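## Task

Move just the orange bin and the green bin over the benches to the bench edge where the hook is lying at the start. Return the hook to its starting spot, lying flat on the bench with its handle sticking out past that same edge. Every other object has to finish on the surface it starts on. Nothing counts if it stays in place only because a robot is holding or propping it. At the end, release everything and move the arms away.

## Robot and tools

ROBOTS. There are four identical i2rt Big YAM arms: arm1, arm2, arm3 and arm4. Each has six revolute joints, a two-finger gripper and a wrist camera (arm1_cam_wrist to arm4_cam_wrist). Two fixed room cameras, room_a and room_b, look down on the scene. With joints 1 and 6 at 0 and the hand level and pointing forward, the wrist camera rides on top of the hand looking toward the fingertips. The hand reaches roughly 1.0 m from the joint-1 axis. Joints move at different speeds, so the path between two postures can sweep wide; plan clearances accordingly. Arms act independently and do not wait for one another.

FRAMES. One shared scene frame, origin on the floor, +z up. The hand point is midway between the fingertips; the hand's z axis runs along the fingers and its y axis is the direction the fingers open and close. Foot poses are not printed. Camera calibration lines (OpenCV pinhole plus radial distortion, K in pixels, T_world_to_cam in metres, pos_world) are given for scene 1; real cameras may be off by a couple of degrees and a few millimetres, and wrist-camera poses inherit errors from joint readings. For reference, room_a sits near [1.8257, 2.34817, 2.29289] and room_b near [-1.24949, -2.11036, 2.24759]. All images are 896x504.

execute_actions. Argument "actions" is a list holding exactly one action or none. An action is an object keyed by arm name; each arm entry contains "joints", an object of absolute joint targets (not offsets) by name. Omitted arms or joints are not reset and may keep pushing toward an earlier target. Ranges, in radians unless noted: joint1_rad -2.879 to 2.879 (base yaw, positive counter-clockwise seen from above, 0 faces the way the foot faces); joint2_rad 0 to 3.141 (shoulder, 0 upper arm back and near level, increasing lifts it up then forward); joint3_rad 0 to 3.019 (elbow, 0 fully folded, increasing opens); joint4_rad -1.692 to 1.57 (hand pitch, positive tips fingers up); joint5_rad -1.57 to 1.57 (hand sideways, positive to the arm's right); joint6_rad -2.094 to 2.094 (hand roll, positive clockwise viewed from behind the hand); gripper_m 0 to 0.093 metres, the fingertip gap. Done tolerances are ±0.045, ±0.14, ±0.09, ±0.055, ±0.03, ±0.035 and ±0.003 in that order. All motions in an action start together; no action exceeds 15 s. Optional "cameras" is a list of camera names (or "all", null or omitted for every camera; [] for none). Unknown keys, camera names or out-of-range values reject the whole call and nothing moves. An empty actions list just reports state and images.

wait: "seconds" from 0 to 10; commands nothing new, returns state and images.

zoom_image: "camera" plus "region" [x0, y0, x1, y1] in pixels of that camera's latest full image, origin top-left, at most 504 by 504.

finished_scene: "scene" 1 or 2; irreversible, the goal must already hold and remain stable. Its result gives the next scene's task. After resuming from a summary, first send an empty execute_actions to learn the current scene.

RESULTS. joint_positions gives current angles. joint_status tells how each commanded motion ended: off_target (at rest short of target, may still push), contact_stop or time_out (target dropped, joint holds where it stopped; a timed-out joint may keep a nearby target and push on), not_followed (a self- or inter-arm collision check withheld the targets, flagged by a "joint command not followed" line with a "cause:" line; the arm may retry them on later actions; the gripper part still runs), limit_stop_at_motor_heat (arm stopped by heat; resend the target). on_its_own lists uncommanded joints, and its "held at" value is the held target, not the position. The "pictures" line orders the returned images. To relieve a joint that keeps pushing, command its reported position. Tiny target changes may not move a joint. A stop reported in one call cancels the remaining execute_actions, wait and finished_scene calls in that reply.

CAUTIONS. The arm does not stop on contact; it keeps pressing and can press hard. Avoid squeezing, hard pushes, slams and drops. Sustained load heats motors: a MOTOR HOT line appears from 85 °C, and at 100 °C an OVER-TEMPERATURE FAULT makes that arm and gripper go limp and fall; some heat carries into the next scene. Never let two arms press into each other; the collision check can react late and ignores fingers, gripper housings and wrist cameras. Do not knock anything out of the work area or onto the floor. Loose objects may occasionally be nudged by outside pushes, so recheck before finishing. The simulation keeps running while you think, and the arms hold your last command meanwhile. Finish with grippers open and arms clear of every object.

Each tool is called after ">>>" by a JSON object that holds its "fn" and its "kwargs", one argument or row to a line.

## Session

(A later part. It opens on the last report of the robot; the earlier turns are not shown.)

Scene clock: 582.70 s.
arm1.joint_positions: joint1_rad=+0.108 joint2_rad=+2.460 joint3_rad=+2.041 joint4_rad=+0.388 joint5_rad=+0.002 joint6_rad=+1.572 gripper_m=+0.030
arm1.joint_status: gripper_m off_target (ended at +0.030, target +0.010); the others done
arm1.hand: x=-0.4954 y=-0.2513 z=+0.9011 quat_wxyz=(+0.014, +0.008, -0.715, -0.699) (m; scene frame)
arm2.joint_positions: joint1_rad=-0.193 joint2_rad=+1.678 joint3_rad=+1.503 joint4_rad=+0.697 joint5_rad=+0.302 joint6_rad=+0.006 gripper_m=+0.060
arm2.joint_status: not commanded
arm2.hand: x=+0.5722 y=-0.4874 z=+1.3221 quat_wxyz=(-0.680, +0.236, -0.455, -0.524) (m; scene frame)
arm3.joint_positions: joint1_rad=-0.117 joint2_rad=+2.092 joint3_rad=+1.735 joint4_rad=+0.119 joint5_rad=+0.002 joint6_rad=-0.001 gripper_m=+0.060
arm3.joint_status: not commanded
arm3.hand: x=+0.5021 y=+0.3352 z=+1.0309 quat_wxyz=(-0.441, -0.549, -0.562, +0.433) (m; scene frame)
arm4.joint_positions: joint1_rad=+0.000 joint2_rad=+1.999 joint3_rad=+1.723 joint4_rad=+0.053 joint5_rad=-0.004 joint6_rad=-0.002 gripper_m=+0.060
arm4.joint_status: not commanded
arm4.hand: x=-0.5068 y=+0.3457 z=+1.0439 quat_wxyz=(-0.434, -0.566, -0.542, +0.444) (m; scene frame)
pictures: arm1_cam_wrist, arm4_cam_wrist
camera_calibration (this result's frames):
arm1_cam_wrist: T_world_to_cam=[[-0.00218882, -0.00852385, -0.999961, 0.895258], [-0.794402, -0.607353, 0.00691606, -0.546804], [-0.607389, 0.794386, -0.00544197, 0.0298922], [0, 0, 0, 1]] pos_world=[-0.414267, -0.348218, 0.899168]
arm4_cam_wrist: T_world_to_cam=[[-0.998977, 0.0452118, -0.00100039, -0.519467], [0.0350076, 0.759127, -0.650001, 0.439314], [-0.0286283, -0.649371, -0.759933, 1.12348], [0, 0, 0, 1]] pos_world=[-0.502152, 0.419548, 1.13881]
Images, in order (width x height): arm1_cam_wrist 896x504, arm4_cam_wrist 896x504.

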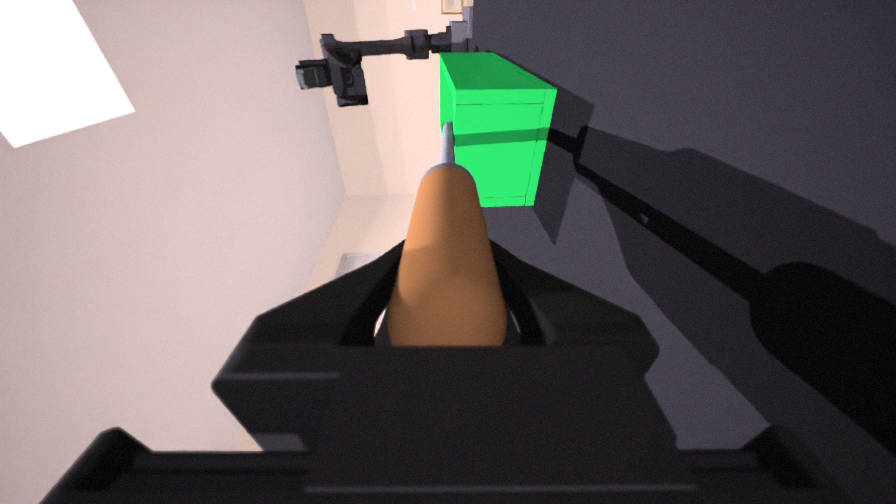

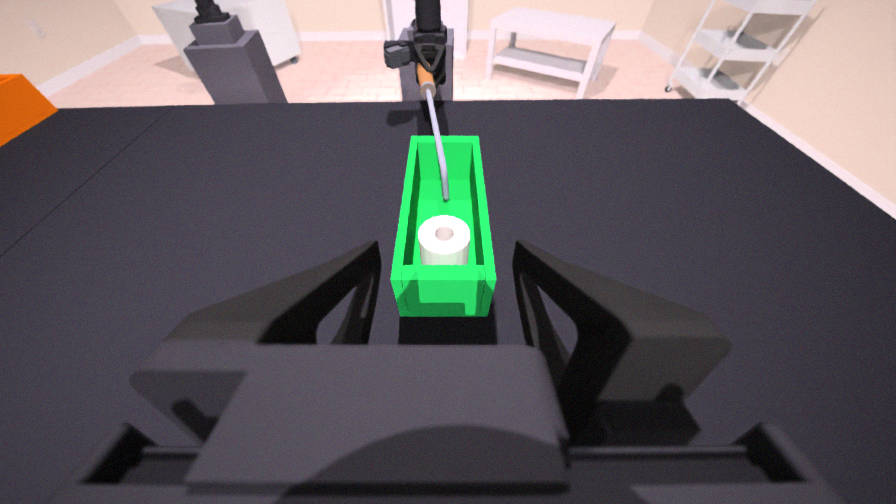

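>>> {"fn": "execute_actions", "kwargs": {
  "actions": [
    {"arm1":{"joints":{"joint2_rad":2.19,"joint3_rad":1.56,"joint4_rad":0.695,"gripper_m":0.01}}}
  ],
  "cameras": ["arm4_cam_wrist"]
}}

>>> {"fn": "execute_actions", "kwargs": {
  "actions": [
    {"arm1":{"joints":{"joint1_rad":0.125,"joint2_rad":1.965,"joint3_rad":1.13,"joint4_rad":0.9,"gripper_m":0.01}}}
  ],
  "cameras": ["arm1_cam_wrist","arm4_cam_wrist"]
}}

Scene clock: 594.17 s.
arm1.joint_positions: joint1_rad=+0.108 joint2_rad=+2.219 joint3_rad=+1.548 joint4_rad=+0.654 joint5_rad=+0.001 joint6_rad=+1.572 gripper_m=+0.030
arm1.joint_status: gripper_m off_target (ended at +0.030, target +0.010); the others done
arm1.hand: x=-0.4923 y=-0.3550 z=+0.8962 quat_wxyz=(+0.014, +0.008, -0.710, -0.704) (m; scene frame)
arm2.joint_positions: joint1_rad=-0.193 joint2_rad=+1.678 joint3_rad=+1.503 joint4_rad=+0.697 joint5_rad=+0.302 joint6_rad=+0.006 gripper_m=+0.060
arm2.joint_status: not commanded
arm2.hand: x=+0.5722 y=-0.4874 z=+1.3221 quat_wxyz=(-0.680, +0.236, -0.455, -0.524) (m; scene frame)
arm3.joint_positions: joint1_rad=-0.117 joint2_rad=+2.092 joint3_rad=+1.735 joint4_rad=+0.119 joint5_rad=+0.002 joint6_rad=-0.001 gripper_m=+0.060
arm3.joint_status: not commanded
arm3.hand: x=+0.5021 y=+0.3352 z=+1.0309 quat_wxyz=(-0.441, -0.549, -0.562, +0.433) (m; scene frame)
arm4.joint_positions: joint1_rad=+0.000 joint2_rad=+1.999 joint3_rad=+1.723 joint4_rad=+0.053 joint5_rad=-0.004 joint6_rad=-0.002 gripper_m=+0.060
arm4.joint_status: not commanded
arm4.hand: x=-0.5068 y=+0.3457 z=+1.0439 quat_wxyz=(-0.434, -0.566, -0.542, +0.444) (m; scene frame)
pictures: arm4_cam_wrist
camera_calibration (this result's frames):
arm4_cam_wrist: T_world_to_cam=[[-0.998977, 0.0452118, -0.00100039, -0.519467], [0.0350076, 0.759127, -0.650001, 0.439314], [-0.0286283, -0.649371, -0.759933, 1.12348], [0, 0, 0, 1]] pos_world=[-0.502152, 0.419548, 1.13881]
Images, in order (width x height): arm4_cam_wrist 896x504.

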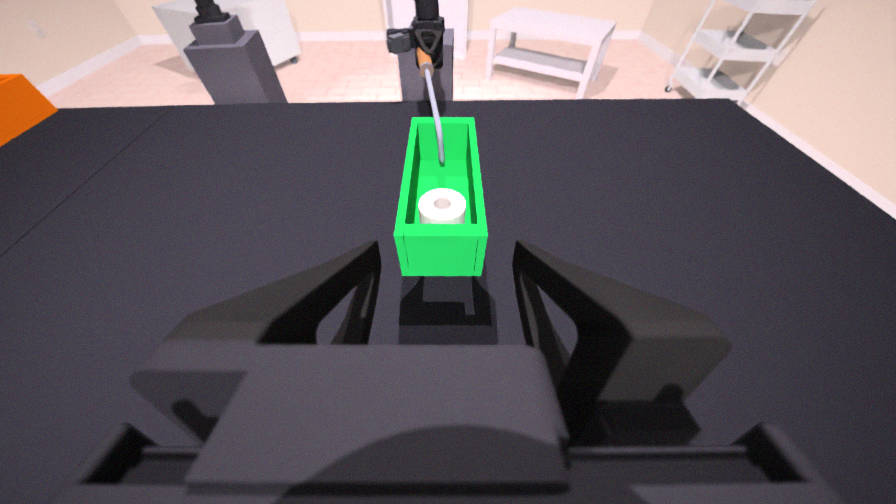

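Scene clock: 595.40 s.
arm1.joint_positions: joint1_rad=+0.116 joint2_rad=+1.983 joint3_rad=+1.111 joint4_rad=+0.858 joint5_rad=+0.001 joint6_rad=+1.572 gripper_m=+0.030
arm1.joint_status: gripper_m off_target (ended at +0.030, target +0.010); the others done
arm1.hand: x=-0.4936 y=-0.4774 z=+0.8999 quat_wxyz=(+0.016, +0.011, -0.709, -0.705) (m; scene frame)
arm2.joint_positions: joint1_rad=-0.193 joint2_rad=+1.678 joint3_rad=+1.503 joint4_rad=+0.697 joint5_rad=+0.302 joint6_rad=+0.006 gripper_m=+0.060
arm2.joint_status: not commanded
arm2.hand: x=+0.5722 y=-0.4874 z=+1.3221 quat_wxyz=(-0.680, +0.236, -0.455, -0.524) (m; scene frame)
arm3.joint_positions: joint1_rad=-0.117 joint2_rad=+2.092 joint3_rad=+1.735 joint4_rad=+0.119 joint5_rad=+0.002 joint6_rad=-0.001 gripper_m=+0.060
arm3.joint_status: not commanded
arm3.hand: x=+0.5021 y=+0.3352 z=+1.0309 quat_wxyz=(-0.441, -0.549, -0.562, +0.433) (m; scene frame)
arm4.joint_positions: joint1_rad=+0.000 joint2_rad=+1.999 joint3_rad=+1.723 joint4_rad=+0.053 joint5_rad=-0.004 joint6_rad=-0.002 gripper_m=+0.060
arm4.joint_status: not commanded
arm4.hand: x=-0.5068 y=+0.3457 z=+1.0439 quat_wxyz=(-0.434, -0.566, -0.542, +0.444) (m; scene frame)
pictures: arm1_cam_wrist, arm4_cam_wrist
camera_calibration (this result's frames):
arm1_cam_wrist: T_world_to_cam=[[-0.00270403, 0.00752819, -0.999968, 0.899562], [-0.789581, -0.613641, -0.00248463, -0.67486], [-0.61364, 0.789549, 0.00760342, 0.193471], [0, 0, 0, 1]] pos_world=[-0.411703, -0.573649, 0.896385]
arm4_cam_wrist: T_world_to_cam=[[-0.998977, 0.0452118, -0.00100039, -0.519467], [0.0350076, 0.759127, -0.650001, 0.439314], [-0.0286283, -0.649371, -0.759933, 1.12348], [0, 0, 0, 1]] pos_world=[-0.502152, 0.419548, 1.13881]
Images, in order (width x height): arm1_cam_wrist 896x504, arm4_cam_wrist 896x504.

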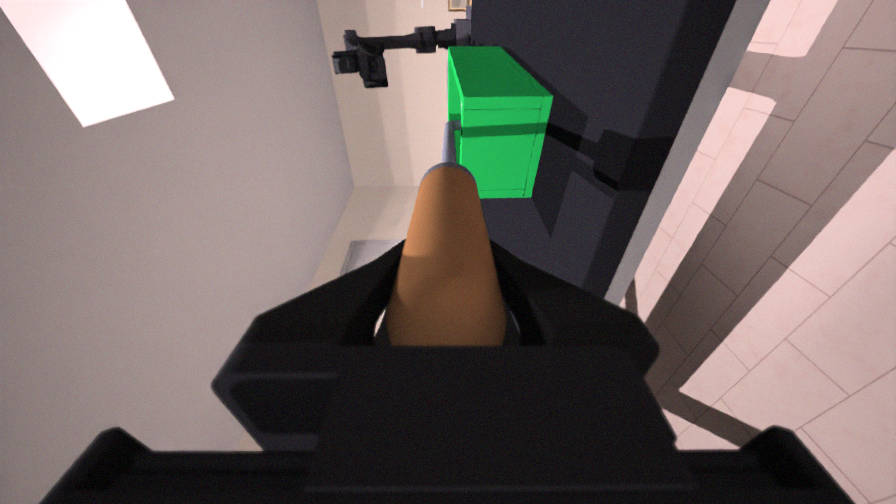

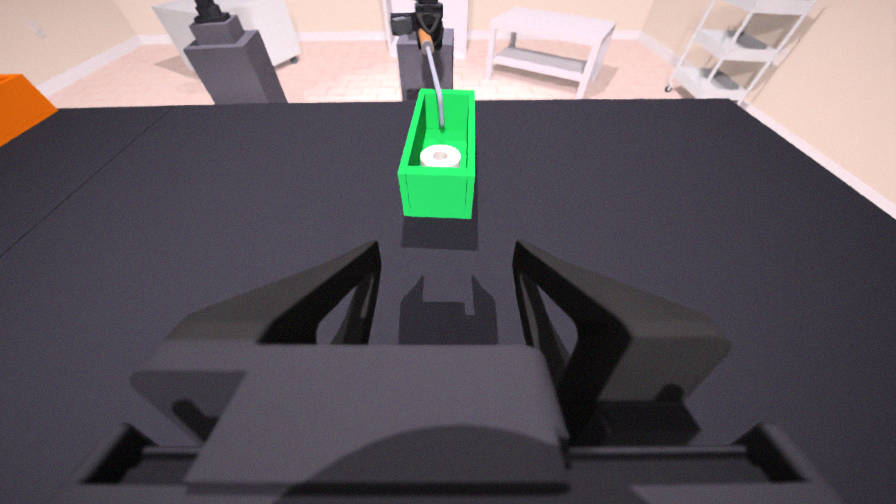

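>>> {"fn": "zoom_image", "kwargs": {
  "camera": "arm1_cam_wrist",
  "region": [500, 40, 740, 280]
}}

Region (500, 40, 740, 280) of arm1_cam_wrist's 896x504 image, scaled by 2.100, with more detail than that image has.

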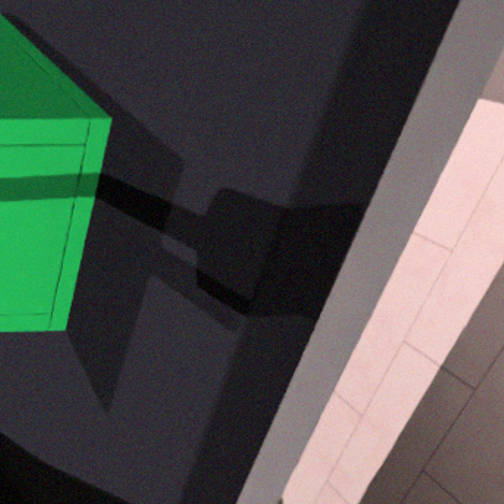

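>>> {"fn": "execute_actions", "kwargs": {
  "actions": [
    {"arm1":{"joints":{"joint1_rad":0.135,"joint2_rad":1.74,"joint3_rad":0.705,"joint4_rad":1.105,"gripper_m":0.01}}}
  ],
  "cameras": ["arm1_cam_wrist","arm4_cam_wrist"]
}}

>>> {"fn": "zoom_image", "kwargs": {
  "camera": "arm1_cam_wrist",
  "region": [480, 50, 640, 250]
}}

Scene clock: 609.97 s.
arm1.joint_positions: joint1_rad=+0.126 joint2_rad=+1.752 joint3_rad=+0.686 joint4_rad=+1.065 joint5_rad=+0.001 joint6_rad=+1.572 gripper_m=+0.030
arm1.joint_status: gripper_m off_target (ended at +0.030, target +0.010); the others done
arm1.hand: x=-0.4940 y=-0.6174 z=+0.9003 quat_wxyz=(+0.020, +0.014, -0.705, -0.709) (m; scene frame)
arm2.joint_positions: joint1_rad=-0.193 joint2_rad=+1.678 joint3_rad=+1.503 joint4_rad=+0.697 joint5_rad=+0.302 joint6_rad=+0.006 gripper_m=+0.060
arm2.joint_status: not commanded
arm2.hand: x=+0.5722 y=-0.4874 z=+1.3221 quat_wxyz=(-0.680, +0.236, -0.455, -0.524) (m; scene frame)
arm3.joint_positions: joint1_rad=-0.117 joint2_rad=+2.092 joint3_rad=+1.735 joint4_rad=+0.119 joint5_rad=+0.002 joint6_rad=-0.001 gripper_m=+0.060
arm3.joint_status: not commanded
arm3.hand: x=+0.5021 y=+0.3352 z=+1.0309 quat_wxyz=(-0.441, -0.549, -0.562, +0.433) (m; scene frame)
arm4.joint_positions: joint1_rad=+0.000 joint2_rad=+1.999 joint3_rad=+1.723 joint4_rad=+0.053 joint5_rad=-0.004 joint6_rad=-0.002 gripper_m=+0.060
arm4.joint_status: not commanded
arm4.hand: x=-0.5068 y=+0.3457 z=+1.0439 quat_wxyz=(-0.434, -0.566, -0.542, +0.444) (m; scene frame)
pictures: arm1_cam_wrist, arm4_cam_wrist
camera_calibration (this result's frames):
arm1_cam_wrist: T_world_to_cam=[[-0.00331202, 0.0201486, -0.999792, 0.908308], [-0.783516, -0.621292, -0.00992521, -0.75606], [-0.621363, 0.78332, 0.0178445, 0.286898], [0, 0, 0, 1]] pos_world=[-0.411109, -0.712768, 0.895495]
arm4_cam_wrist: T_world_to_cam=[[-0.998977, 0.0452118, -0.00100039, -0.519467], [0.0350076, 0.759127, -0.650001, 0.439314], [-0.0286283, -0.649371, -0.759933, 1.12348], [0, 0, 0, 1]] pos_world=[-0.502152, 0.419548, 1.13881]
Images, in order (width x height): arm1_cam_wrist 896x504, arm4_cam_wrist 896x504.

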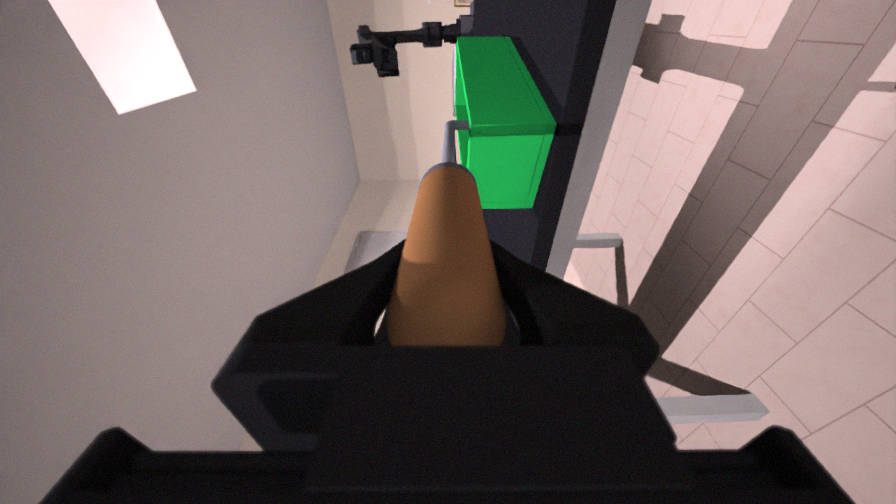

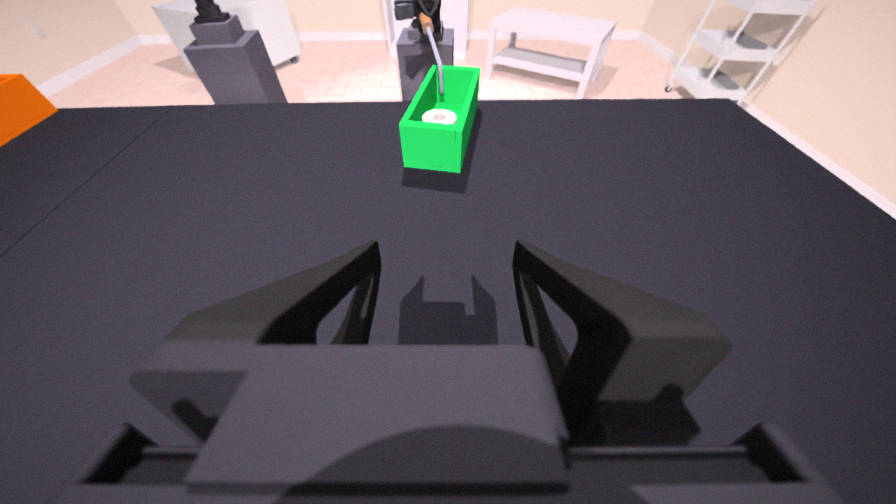

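Region (480, 50, 640, 250) of arm1_cam_wrist's 896x504 image, scaled by 2.520, with more detail than that image has; it fills the left 403 columns of this view, and the rest is white.

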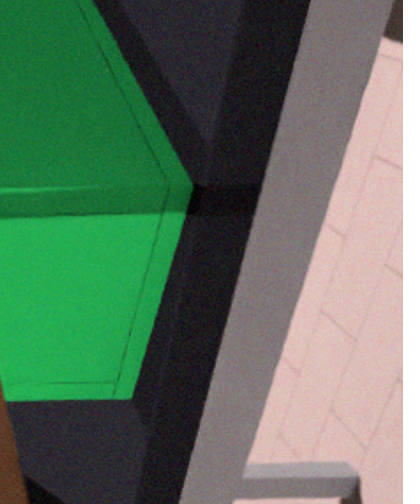

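>>> {"fn": "execute_actions", "kwargs": {
  "actions": [
    {"arm1":{"joints":{"joint1_rad":0.055,"gripper_m":0.01}}}
  ],
  "cameras": ["arm1_cam_wrist","arm4_cam_wrist"]
}}

>>> {"fn": "zoom_image", "kwargs": {
  "camera": "arm1_cam_wrist",
  "region": [480, 50, 640, 250]
}}

Scene clock: 618.40 s.
arm1.joint_positions: joint1_rad=+0.052 joint2_rad=+1.752 joint3_rad=+0.686 joint4_rad=+1.065 joint5_rad=+0.001 joint6_rad=+1.572 gripper_m=+0.030
arm1.joint_status: gripper_m off_target (ended at +0.030, target +0.010); the others done
arm1.hand: x=-0.4509 y=-0.6169 z=+0.9000 quat_wxyz=(-0.006, -0.012, -0.705, -0.709) (m; scene frame)
arm2.joint_positions: joint1_rad=-0.193 joint2_rad=+1.678 joint3_rad=+1.503 joint4_rad=+0.697 joint5_rad=+0.302 joint6_rad=+0.006 gripper_m=+0.060
arm2.joint_status: not commanded
arm2.hand: x=+0.5722 y=-0.4874 z=+1.3221 quat_wxyz=(-0.680, +0.236, -0.455, -0.524) (m; scene frame)
arm3.joint_positions: joint1_rad=-0.117 joint2_rad=+2.092 joint3_rad=+1.735 joint4_rad=+0.119 joint5_rad=+0.002 joint6_rad=-0.001 gripper_m=+0.060
arm3.joint_status: not commanded
arm3.hand: x=+0.5021 y=+0.3352 z=+1.0309 quat_wxyz=(-0.441, -0.549, -0.562, +0.433) (m; scene frame)
arm4.joint_positions: joint1_rad=+0.000 joint2_rad=+1.999 joint3_rad=+1.723 joint4_rad=+0.053 joint5_rad=-0.004 joint6_rad=-0.002 gripper_m=+0.060
arm4.joint_status: not commanded
arm4.hand: x=-0.5068 y=+0.3457 z=+1.0439 quat_wxyz=(-0.434, -0.566, -0.542, +0.444) (m; scene frame)
pictures: arm1_cam_wrist, arm4_cam_wrist
camera_calibration (this result's frames):
arm1_cam_wrist: T_world_to_cam=[[-0.00284389, 0.0198154, -0.9998, 0.908132], [-0.826886, -0.562301, -0.00879244, -0.706233], [-0.562363, 0.826695, 0.0179842, 0.366493], [0, 0, 0, 1]] pos_world=[-0.37529, -0.718089, 0.895149]
arm4_cam_wrist: T_world_to_cam=[[-0.998977, 0.0452118, -0.00100039, -0.519467], [0.0350076, 0.759127, -0.650001, 0.439314], [-0.0286283, -0.649371, -0.759933, 1.12348], [0, 0, 0, 1]] pos_world=[-0.502152, 0.419548, 1.13881]
Images, in order (width x height): arm1_cam_wrist 896x504, arm4_cam_wrist 896x504.

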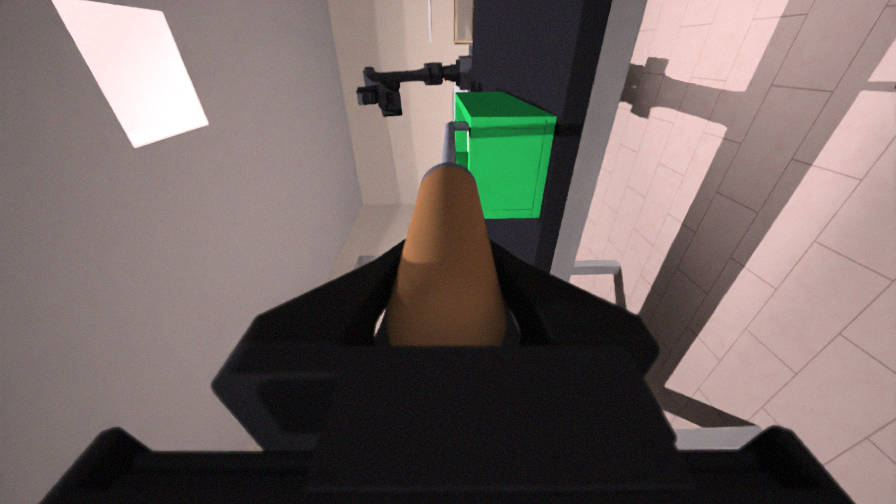

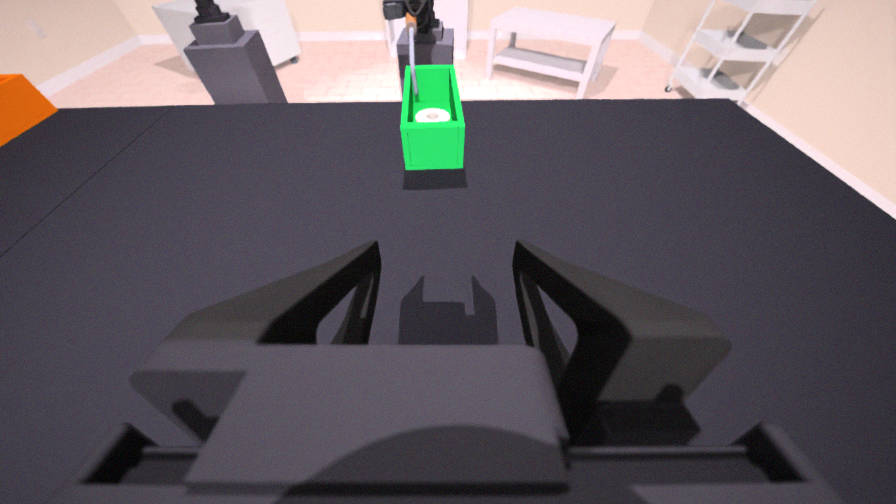

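Region (480, 50, 640, 250) of arm1_cam_wrist's 896x504 image, scaled by 2.520, with more detail than that image has; it fills the left 403 columns of this view, and the rest is white.

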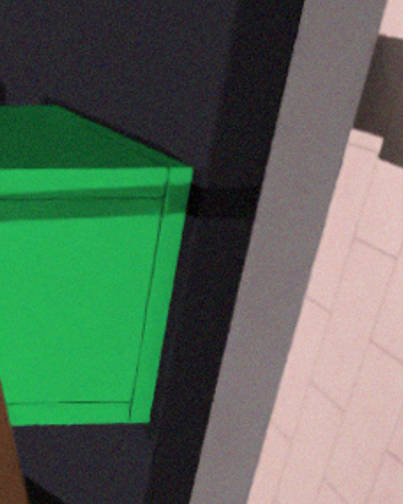

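>>> {"fn": "execute_actions", "kwargs": {
  "actions": [],
  "cameras": ["arm1_cam_wrist","room_a","room_b"]
}}

Scene clock: 629.87 s.
arm1.joint_positions: joint1_rad=+0.052 joint2_rad=+1.752 joint3_rad=+0.686 joint4_rad=+1.065 joint5_rad=+0.001 joint6_rad=+1.572 gripper_m=+0.030
arm1.joint_status: gripper_m off_target (ended at +0.030, target +0.010); the others done
arm1.hand: x=-0.4509 y=-0.6169 z=+0.9000 quat_wxyz=(-0.006, -0.012, -0.705, -0.709) (m; scene frame)
arm2.joint_positions: joint1_rad=-0.193 joint2_rad=+1.678 joint3_rad=+1.503 joint4_rad=+0.697 joint5_rad=+0.302 joint6_rad=+0.006 gripper_m=+0.060
arm2.joint_status: not commanded
arm2.hand: x=+0.5722 y=-0.4874 z=+1.3221 quat_wxyz=(-0.680, +0.236, -0.455, -0.524) (m; scene frame)
arm3.joint_positions: joint1_rad=-0.117 joint2_rad=+2.092 joint3_rad=+1.735 joint4_rad=+0.119 joint5_rad=+0.002 joint6_rad=-0.001 gripper_m=+0.060
arm3.joint_status: not commanded
arm3.hand: x=+0.5021 y=+0.3352 z=+1.0309 quat_wxyz=(-0.441, -0.549, -0.562, +0.433) (m; scene frame)
arm4.joint_positions: joint1_rad=+0.000 joint2_rad=+1.999 joint3_rad=+1.723 joint4_rad=+0.053 joint5_rad=-0.004 joint6_rad=-0.002 gripper_m=+0.060
arm4.joint_status: not commanded
arm4.hand: x=-0.5068 y=+0.3457 z=+1.0439 quat_wxyz=(-0.434, -0.566, -0.542, +0.444) (m; scene frame)
pictures: arm1_cam_wrist, room_a, room_b
camera_calibration (this result's frames):
arm1_cam_wrist: T_world_to_cam=[[-0.00284389, 0.0198154, -0.9998, 0.908132], [-0.826886, -0.562301, -0.00879244, -0.706233], [-0.562363, 0.826695, 0.0179842, 0.366493], [0, 0, 0, 1]] pos_world=[-0.37529, -0.718089, 0.895149]
Images, in order (width x height): arm1_cam_wrist 896x504, room_a 896x504, room_b 896x504.

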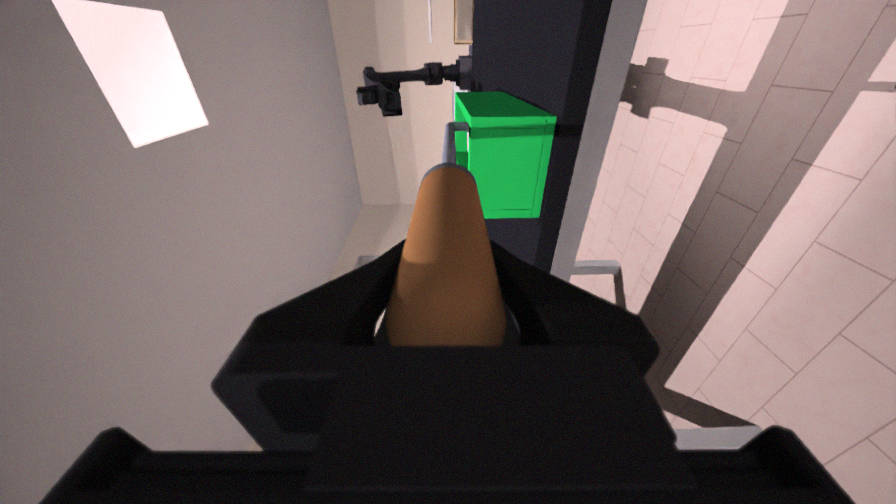

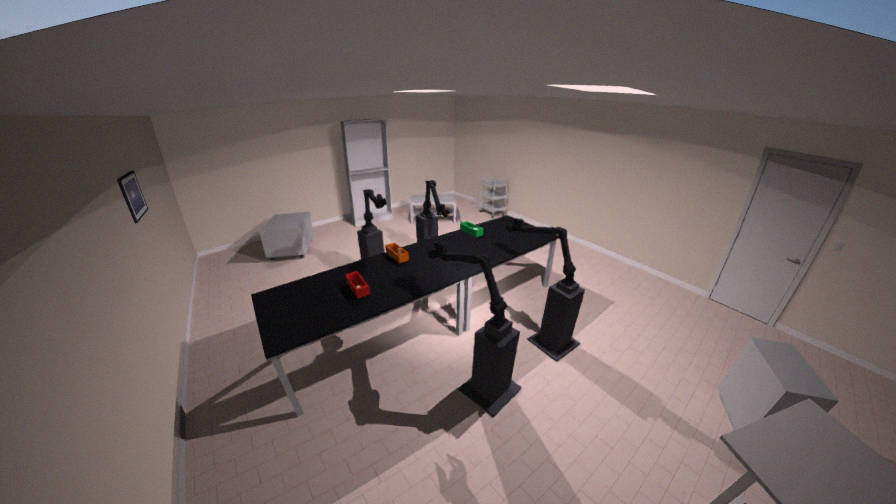

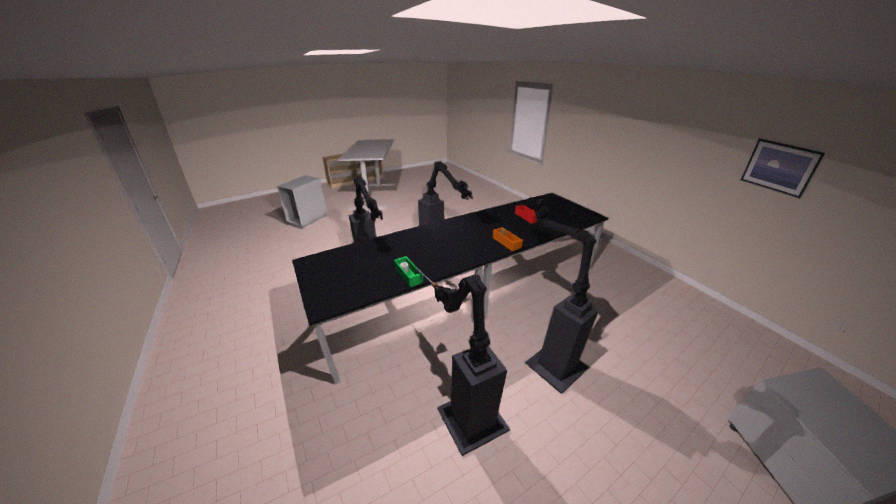

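>>> {"fn": "execute_actions", "kwargs": {
  "actions": [
    {"arm1":{"joints":{"joint3_rad":1.0,"gripper_m":0.01}}}
  ],
  "cameras": ["arm1_cam_wrist","room_b"]
}}

Scene clock: 634.47 s.
arm1.joint_positions: joint1_rad=+0.052 joint2_rad=+1.763 joint3_rad=+0.958 joint4_rad=+1.067 joint5_rad=+0.001 joint6_rad=+1.572 gripper_m=+0.030
arm1.joint_status: gripper_m off_target (ended at +0.030, target +0.010); the others done
arm1.hand: x=-0.4482 y=-0.5422 z=+1.0224 quat_wxyz=(-0.007, -0.011, -0.605, -0.796) (m; scene frame)
arm2.joint_positions: joint1_rad=-0.193 joint2_rad=+1.678 joint3_rad=+1.503 joint4_rad=+0.697 joint5_rad=+0.302 joint6_rad=+0.006 gripper_m=+0.060
arm2.joint_status: not commanded
arm2.hand: x=+0.5722 y=-0.4874 z=+1.3221 quat_wxyz=(-0.680, +0.236, -0.455, -0.524) (m; scene frame)
arm3.joint_positions: joint1_rad=-0.117 joint2_rad=+2.092 joint3_rad=+1.735 joint4_rad=+0.119 joint5_rad=+0.002 joint6_rad=-0.001 gripper_m=+0.060
arm3.joint_status: not commanded
arm3.hand: x=+0.5021 y=+0.3352 z=+1.0309 quat_wxyz=(-0.441, -0.549, -0.562, +0.433) (m; scene frame)
arm4.joint_positions: joint1_rad=+0.000 joint2_rad=+1.999 joint3_rad=+1.723 joint4_rad=+0.053 joint5_rad=-0.004 joint6_rad=-0.002 gripper_m=+0.060
arm4.joint_status: not commanded
arm4.hand: x=-0.5068 y=+0.3457 z=+1.0439 quat_wxyz=(-0.434, -0.566, -0.542, +0.444) (m; scene frame)
pictures: arm1_cam_wrist, room_b
camera_calibration (this result's frames):
arm1_cam_wrist: T_world_to_cam=[[0.00374219, 0.279554, -0.960123, 1.13221], [-0.827479, -0.538236, -0.159941, -0.493558], [-0.561485, 0.795079, 0.229311, 0.0712787], [0, 0, 0, 1]] pos_world=[-0.372623, -0.638836, 0.991773]
Images, in order (width x height): arm1_cam_wrist 896x504, room_b 896x504.

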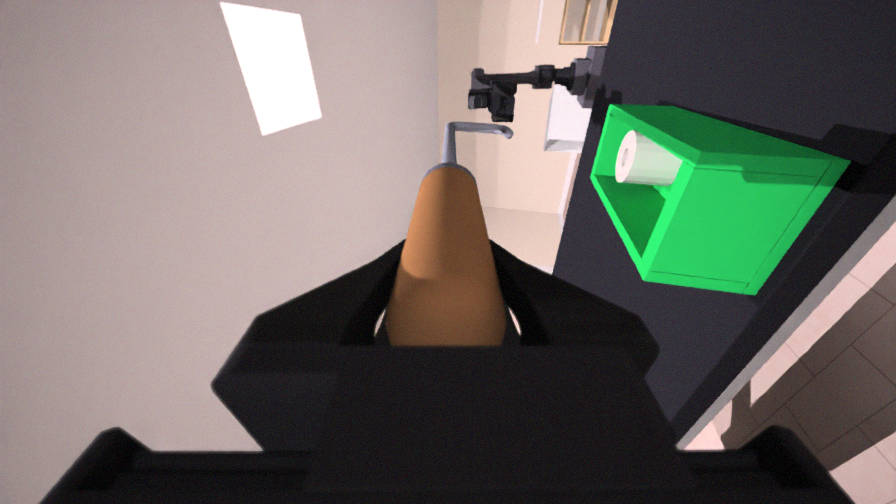

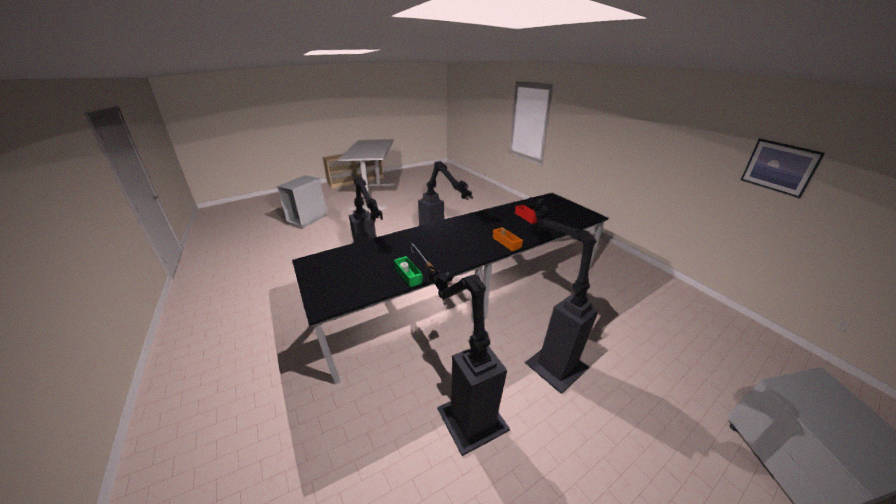

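>>> {"fn": "execute_actions", "kwargs": {
  "actions": [
    {"arm1":{"joints":{"joint1_rad":-0.25,"joint2_rad":1.85,"joint3_rad":1.55,"joint4_rad":0.75,"joint5_rad":-0.1,"gripper_m":0.01}},"arm3":{"joints":{"joint2_rad":1.7,"joint3_rad":1.5}},"arm4":{"joints":{"joint2_rad":1.7,"joint3_rad":1.5}}}
  ],
  "cameras": ["arm1_cam_wrist","room_b"]
}}

Scene clock: 644.80 s.
arm1.joint_positions: joint1_rad=-0.244 joint2_rad=+1.874 joint3_rad=+1.485 joint4_rad=+0.731 joint5_rad=-0.099 joint6_rad=+1.581 gripper_m=+0.030
arm1.joint_status: gripper_m off_target (ended at +0.030, target +0.010); the others done
arm1.hand: x=-0.2322 y=-0.4570 z=+1.1530 quat_wxyz=(-0.096, -0.058, -0.571, -0.813) (m; scene frame)
arm2.joint_positions: joint1_rad=-0.193 joint2_rad=+1.678 joint3_rad=+1.503 joint4_rad=+0.697 joint5_rad=+0.302 joint6_rad=+0.006 gripper_m=+0.060
arm2.joint_status: not commanded
arm2.hand: x=+0.5722 y=-0.4874 z=+1.3221 quat_wxyz=(-0.680, +0.236, -0.455, -0.524) (m; scene frame)
arm3.joint_positions: joint1_rad=-0.117 joint2_rad=+1.694 joint3_rad=+1.482 joint4_rad=+0.116 joint5_rad=+0.002 joint6_rad=-0.001 gripper_m=+0.060
arm3.joint_status: all done
arm3.hand: x=+0.4995 y=+0.4473 z=+1.1913 quat_wxyz=(-0.480, -0.517, -0.529, +0.471) (m; scene frame)
arm4.joint_positions: joint1_rad=+0.000 joint2_rad=+1.693 joint3_rad=+1.505 joint4_rad=+0.052 joint5_rad=-0.004 joint6_rad=-0.002 gripper_m=+0.060
arm4.joint_status: all done
arm4.hand: x=-0.5041 y=+0.4389 z=+1.1505 quat_wxyz=(-0.457, -0.546, -0.522, +0.469) (m; scene frame)
pictures: arm1_cam_wrist, room_b
camera_calibration (this result's frames):
arm1_cam_wrist: T_world_to_cam=[[0.0976314, 0.339508, -0.935523, 1.25382], [-0.909866, -0.350433, -0.222129, -0.10966], [-0.403253, 0.872887, 0.274693, 0.114843], [0, 0, 0, 1]] pos_world=[-0.175877, -0.564357, 1.11708]
Images, in order (width x height): arm1_cam_wrist 896x504, room_b 896x504.

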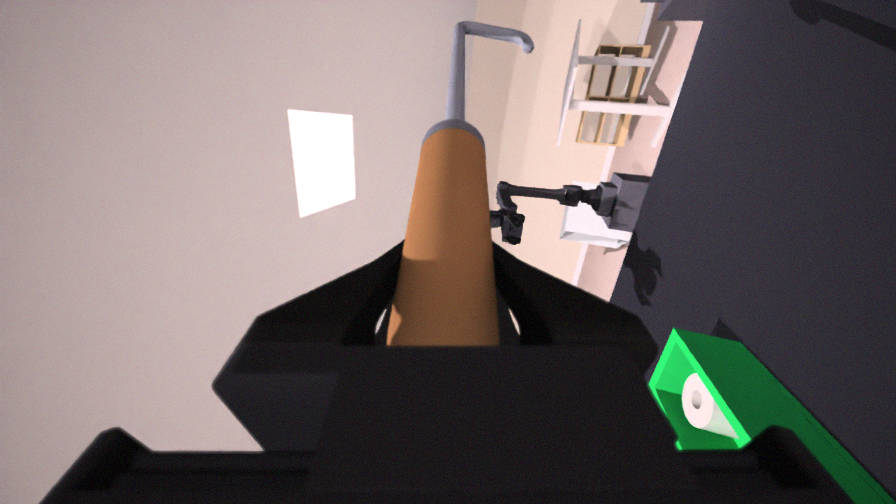

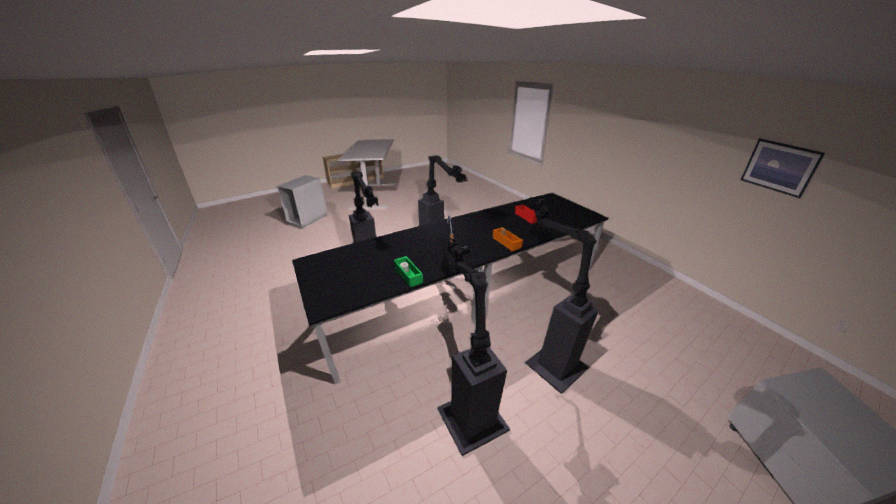

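>>> {"fn": "execute_actions", "kwargs": {
  "actions": [
    {"arm1":{"joints":{"joint1_rad":-0.568,"joint2_rad":2.38,"joint3_rad":2.16,"joint4_rad":0.42,"joint5_rad":-0.21,"gripper_m":0.01}}}
  ],
  "cameras": ["arm1_cam_wrist","room_b"]
}}

Scene clock: 651.90 s.
arm1.joint_positions: joint1_rad=-0.565 joint2_rad=+2.435 joint3_rad=+2.074 joint4_rad=+0.394 joint5_rad=-0.209 joint6_rad=+1.609 gripper_m=+0.030
arm1.joint_status: gripper_m off_target (ended at +0.030, target +0.010); the others done
arm1.hand: x=+0.0771 y=-0.4198 z=+0.9396 quat_wxyz=(-0.140, -0.163, -0.675, -0.706) (m; scene frame)
arm2.joint_positions: joint1_rad=-0.193 joint2_rad=+1.678 joint3_rad=+1.503 joint4_rad=+0.697 joint5_rad=+0.302 joint6_rad=+0.006 gripper_m=+0.060
arm2.joint_status: not commanded
arm2.hand: x=+0.5722 y=-0.4874 z=+1.3221 quat_wxyz=(-0.680, +0.236, -0.455, -0.524) (m; scene frame)
arm3.joint_positions: joint1_rad=-0.117 joint2_rad=+1.694 joint3_rad=+1.482 joint4_rad=+0.116 joint5_rad=+0.002 joint6_rad=-0.001 gripper_m=+0.060
arm3.joint_status: not commanded
arm3.hand: x=+0.4995 y=+0.4473 z=+1.1913 quat_wxyz=(-0.480, -0.517, -0.529, +0.471) (m; scene frame)
arm4.joint_positions: joint1_rad=+0.000 joint2_rad=+1.693 joint3_rad=+1.505 joint4_rad=+0.052 joint5_rad=-0.004 joint6_rad=-0.002 gripper_m=+0.060
arm4.joint_status: not commanded
arm4.hand: x=-0.5041 y=+0.4389 z=+1.1505 quat_wxyz=(-0.457, -0.546, -0.522, +0.469) (m; scene frame)
pictures: arm1_cam_wrist, room_b
camera_calibration (this result's frames):
arm1_cam_wrist: T_world_to_cam=[[-0.0111477, 0.0601677, -0.998126, 0.961359], [-0.981997, -0.188894, -0.000419041, 0.00238305], [-0.188565, 0.980153, 0.0611902, 0.494843], [0, 0, 0, 1]] pos_world=[0.106367, -0.542415, 0.929279]
Images, in order (width x height): arm1_cam_wrist 896x504, room_b 896x504.

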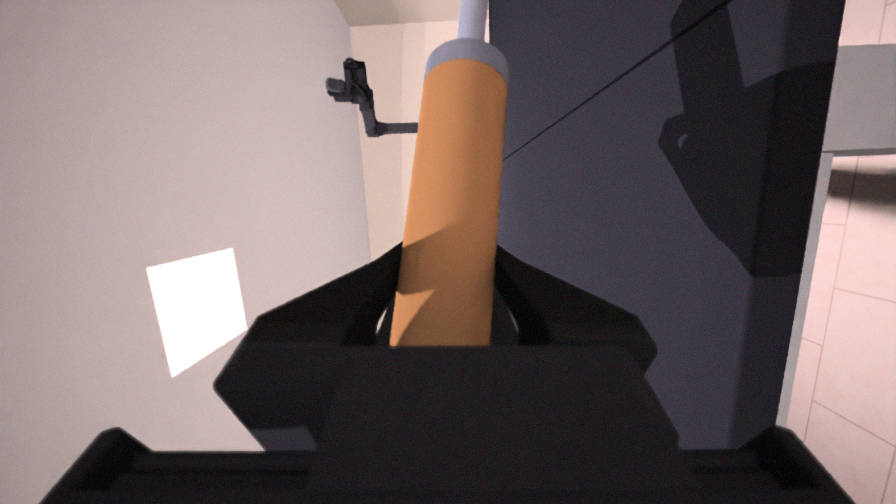

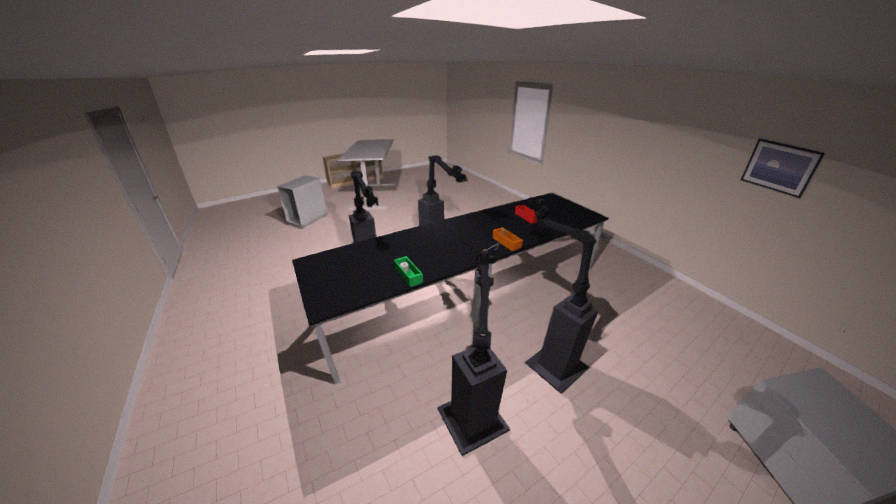

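>>> {"fn": "zoom_image", "kwargs": {
  "camera": "room_b",
  "region": [440, 190, 600, 300]
}}

Region (440, 190, 600, 300) of room_b's 896x504 image, scaled by 3.150, with more detail than that image has; it fills the top 346 rows of this view, and the rest is white.

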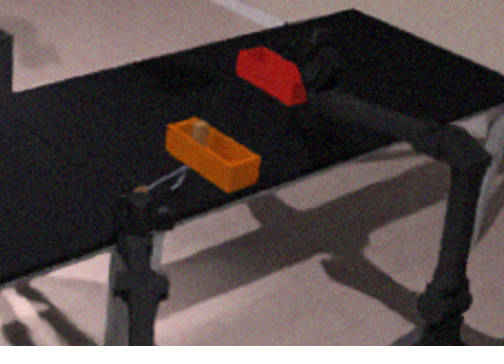

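>>> {"fn": "execute_actions", "kwargs": {
  "actions": [
    {"arm1":{"joints":{"joint2_rad":2.485,"joint3_rad":2.15,"joint6_rad":1.15,"gripper_m":0.01}}}
  ],
  "cameras": ["arm1_cam_wrist","room_b"]
}}

Scene clock: 697.80 s.
arm1.joint_positions: joint1_rad=-0.565 joint2_rad=+2.509 joint3_rad=+2.074 joint4_rad=+0.394 joint5_rad=-0.209 joint6_rad=+1.197 gripper_m=+0.029
arm1.joint_status: joint6_rad time_out (moved -0.411 of -0.459); gripper_m off_target (ended at +0.029, target +0.010); the others done
arm1.on_its_own: joint6_rad reads +1.197 and still pushes toward +1.150 since a time_out
arm1.hand: x=+0.0780 y=-0.4173 z=+0.8702 quat_wxyz=(-0.266, -0.028, -0.719, -0.641) (m; scene frame)
arm2.joint_positions: joint1_rad=-0.193 joint2_rad=+1.678 joint3_rad=+1.503 joint4_rad=+0.697 joint5_rad=+0.302 joint6_rad=+0.006 gripper_m=+0.060
arm2.joint_status: not commanded
arm2.hand: x=+0.5722 y=-0.4874 z=+1.3221 quat_wxyz=(-0.680, +0.236, -0.455, -0.524) (m; scene frame)
arm3.joint_positions: joint1_rad=-0.117 joint2_rad=+1.694 joint3_rad=+1.482 joint4_rad=+0.116 joint5_rad=+0.002 joint6_rad=-0.001 gripper_m=+0.060
arm3.joint_status: not commanded
arm3.hand: x=+0.4995 y=+0.4473 z=+1.1913 quat_wxyz=(-0.480, -0.517, -0.529, +0.471) (m; scene frame)
arm4.joint_positions: joint1_rad=+0.000 joint2_rad=+1.693 joint3_rad=+1.505 joint4_rad=+0.052 joint5_rad=-0.004 joint6_rad=-0.002 gripper_m=+0.060
arm4.joint_status: not commanded
arm4.hand: x=-0.5041 y=+0.4389 z=+1.1505 quat_wxyz=(-0.457, -0.546, -0.522, +0.469) (m; scene frame)
pictures: arm1_cam_wrist, room_b
camera_calibration (this result's frames):
arm1_cam_wrist: T_world_to_cam=[[0.311648, -0.166248, -0.935541, 0.717814], [-0.93629, -0.221568, -0.272525, 0.223315], [-0.161979, 0.960869, -0.224707, 0.735473], [0, 0, 0, 1]] pos_world=[0.104513, -0.537879, 0.897669]
Images, in order (width x height): arm1_cam_wrist 896x504, room_b 896x504.

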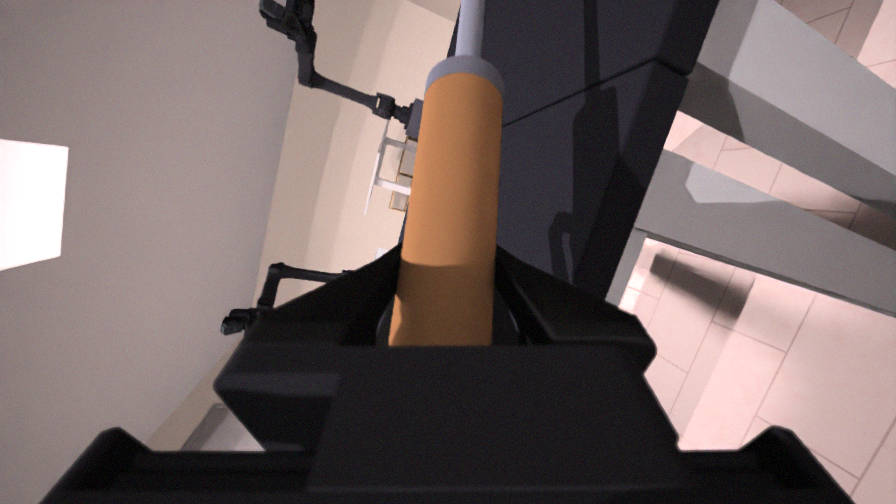

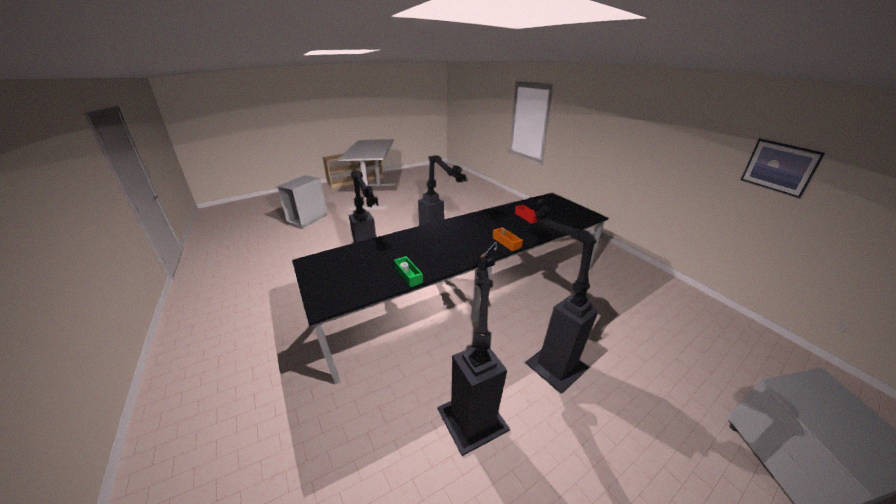

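>>> {"fn": "execute_actions", "kwargs": {
  "actions": [],
  "cameras": ["arm1_cam_wrist","room_b"]
}}

Scene clock: 699.90 s.
arm1.joint_positions: joint1_rad=-0.565 joint2_rad=+2.509 joint3_rad=+2.074 joint4_rad=+0.394 joint5_rad=-0.209 joint6_rad=+1.197 gripper_m=+0.029
arm1.joint_status: joint6_rad time_out (moved -0.411 of -0.459); gripper_m off_target (ended at +0.029, target +0.010); the others done
arm1.on_its_own: joint6_rad reads +1.197 and still pushes toward +1.150 since a time_out
arm1.hand: x=+0.0780 y=-0.4173 z=+0.8702 quat_wxyz=(-0.266, -0.028, -0.719, -0.641) (m; scene frame)
arm2.joint_positions: joint1_rad=-0.193 joint2_rad=+1.678 joint3_rad=+1.503 joint4_rad=+0.697 joint5_rad=+0.302 joint6_rad=+0.006 gripper_m=+0.060
arm2.joint_status: not commanded
arm2.hand: x=+0.5722 y=-0.4874 z=+1.3221 quat_wxyz=(-0.680, +0.236, -0.455, -0.524) (m; scene frame)
arm3.joint_positions: joint1_rad=-0.117 joint2_rad=+1.694 joint3_rad=+1.482 joint4_rad=+0.116 joint5_rad=+0.002 joint6_rad=-0.001 gripper_m=+0.060
arm3.joint_status: not commanded
arm3.hand: x=+0.4995 y=+0.4473 z=+1.1913 quat_wxyz=(-0.480, -0.517, -0.529, +0.471) (m; scene frame)
arm4.joint_positions: joint1_rad=+0.000 joint2_rad=+1.693 joint3_rad=+1.505 joint4_rad=+0.052 joint5_rad=-0.004 joint6_rad=-0.002 gripper_m=+0.060
arm4.joint_status: not commanded
arm4.hand: x=-0.5041 y=+0.4389 z=+1.1505 quat_wxyz=(-0.457, -0.546, -0.522, +0.469) (m; scene frame)
pictures: arm1_cam_wrist, room_b
camera_calibration (this result's frames):
arm1_cam_wrist: T_world_to_cam=[[0.311648, -0.166248, -0.935541, 0.717814], [-0.93629, -0.221568, -0.272525, 0.223315], [-0.161979, 0.960869, -0.224707, 0.735473], [0, 0, 0, 1]] pos_world=[0.104513, -0.537879, 0.897669]
Images, in order (width x height): arm1_cam_wrist 896x504, room_b 896x504.

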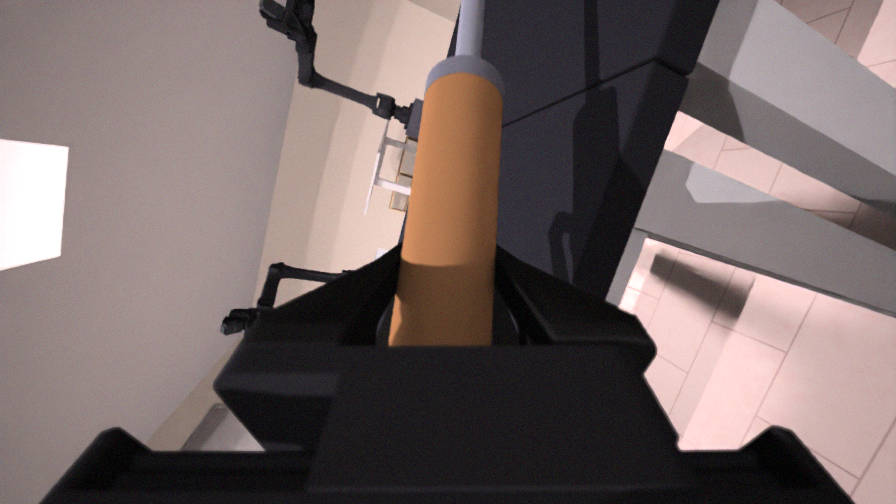

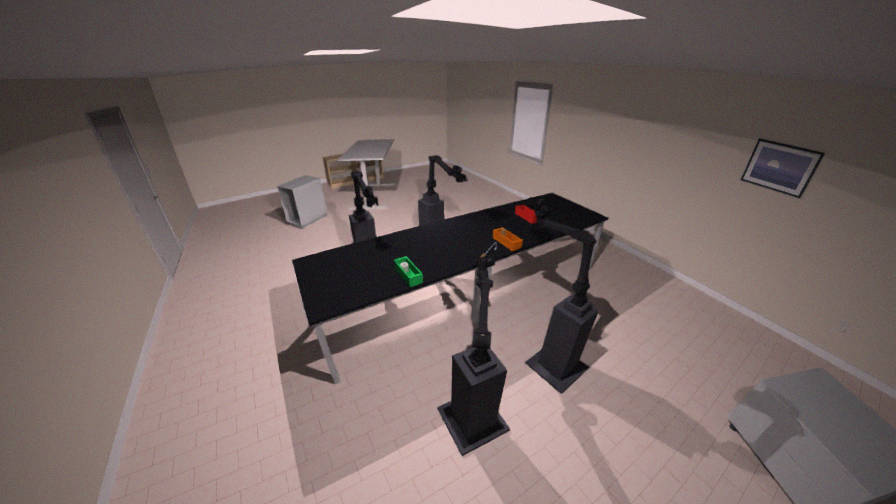

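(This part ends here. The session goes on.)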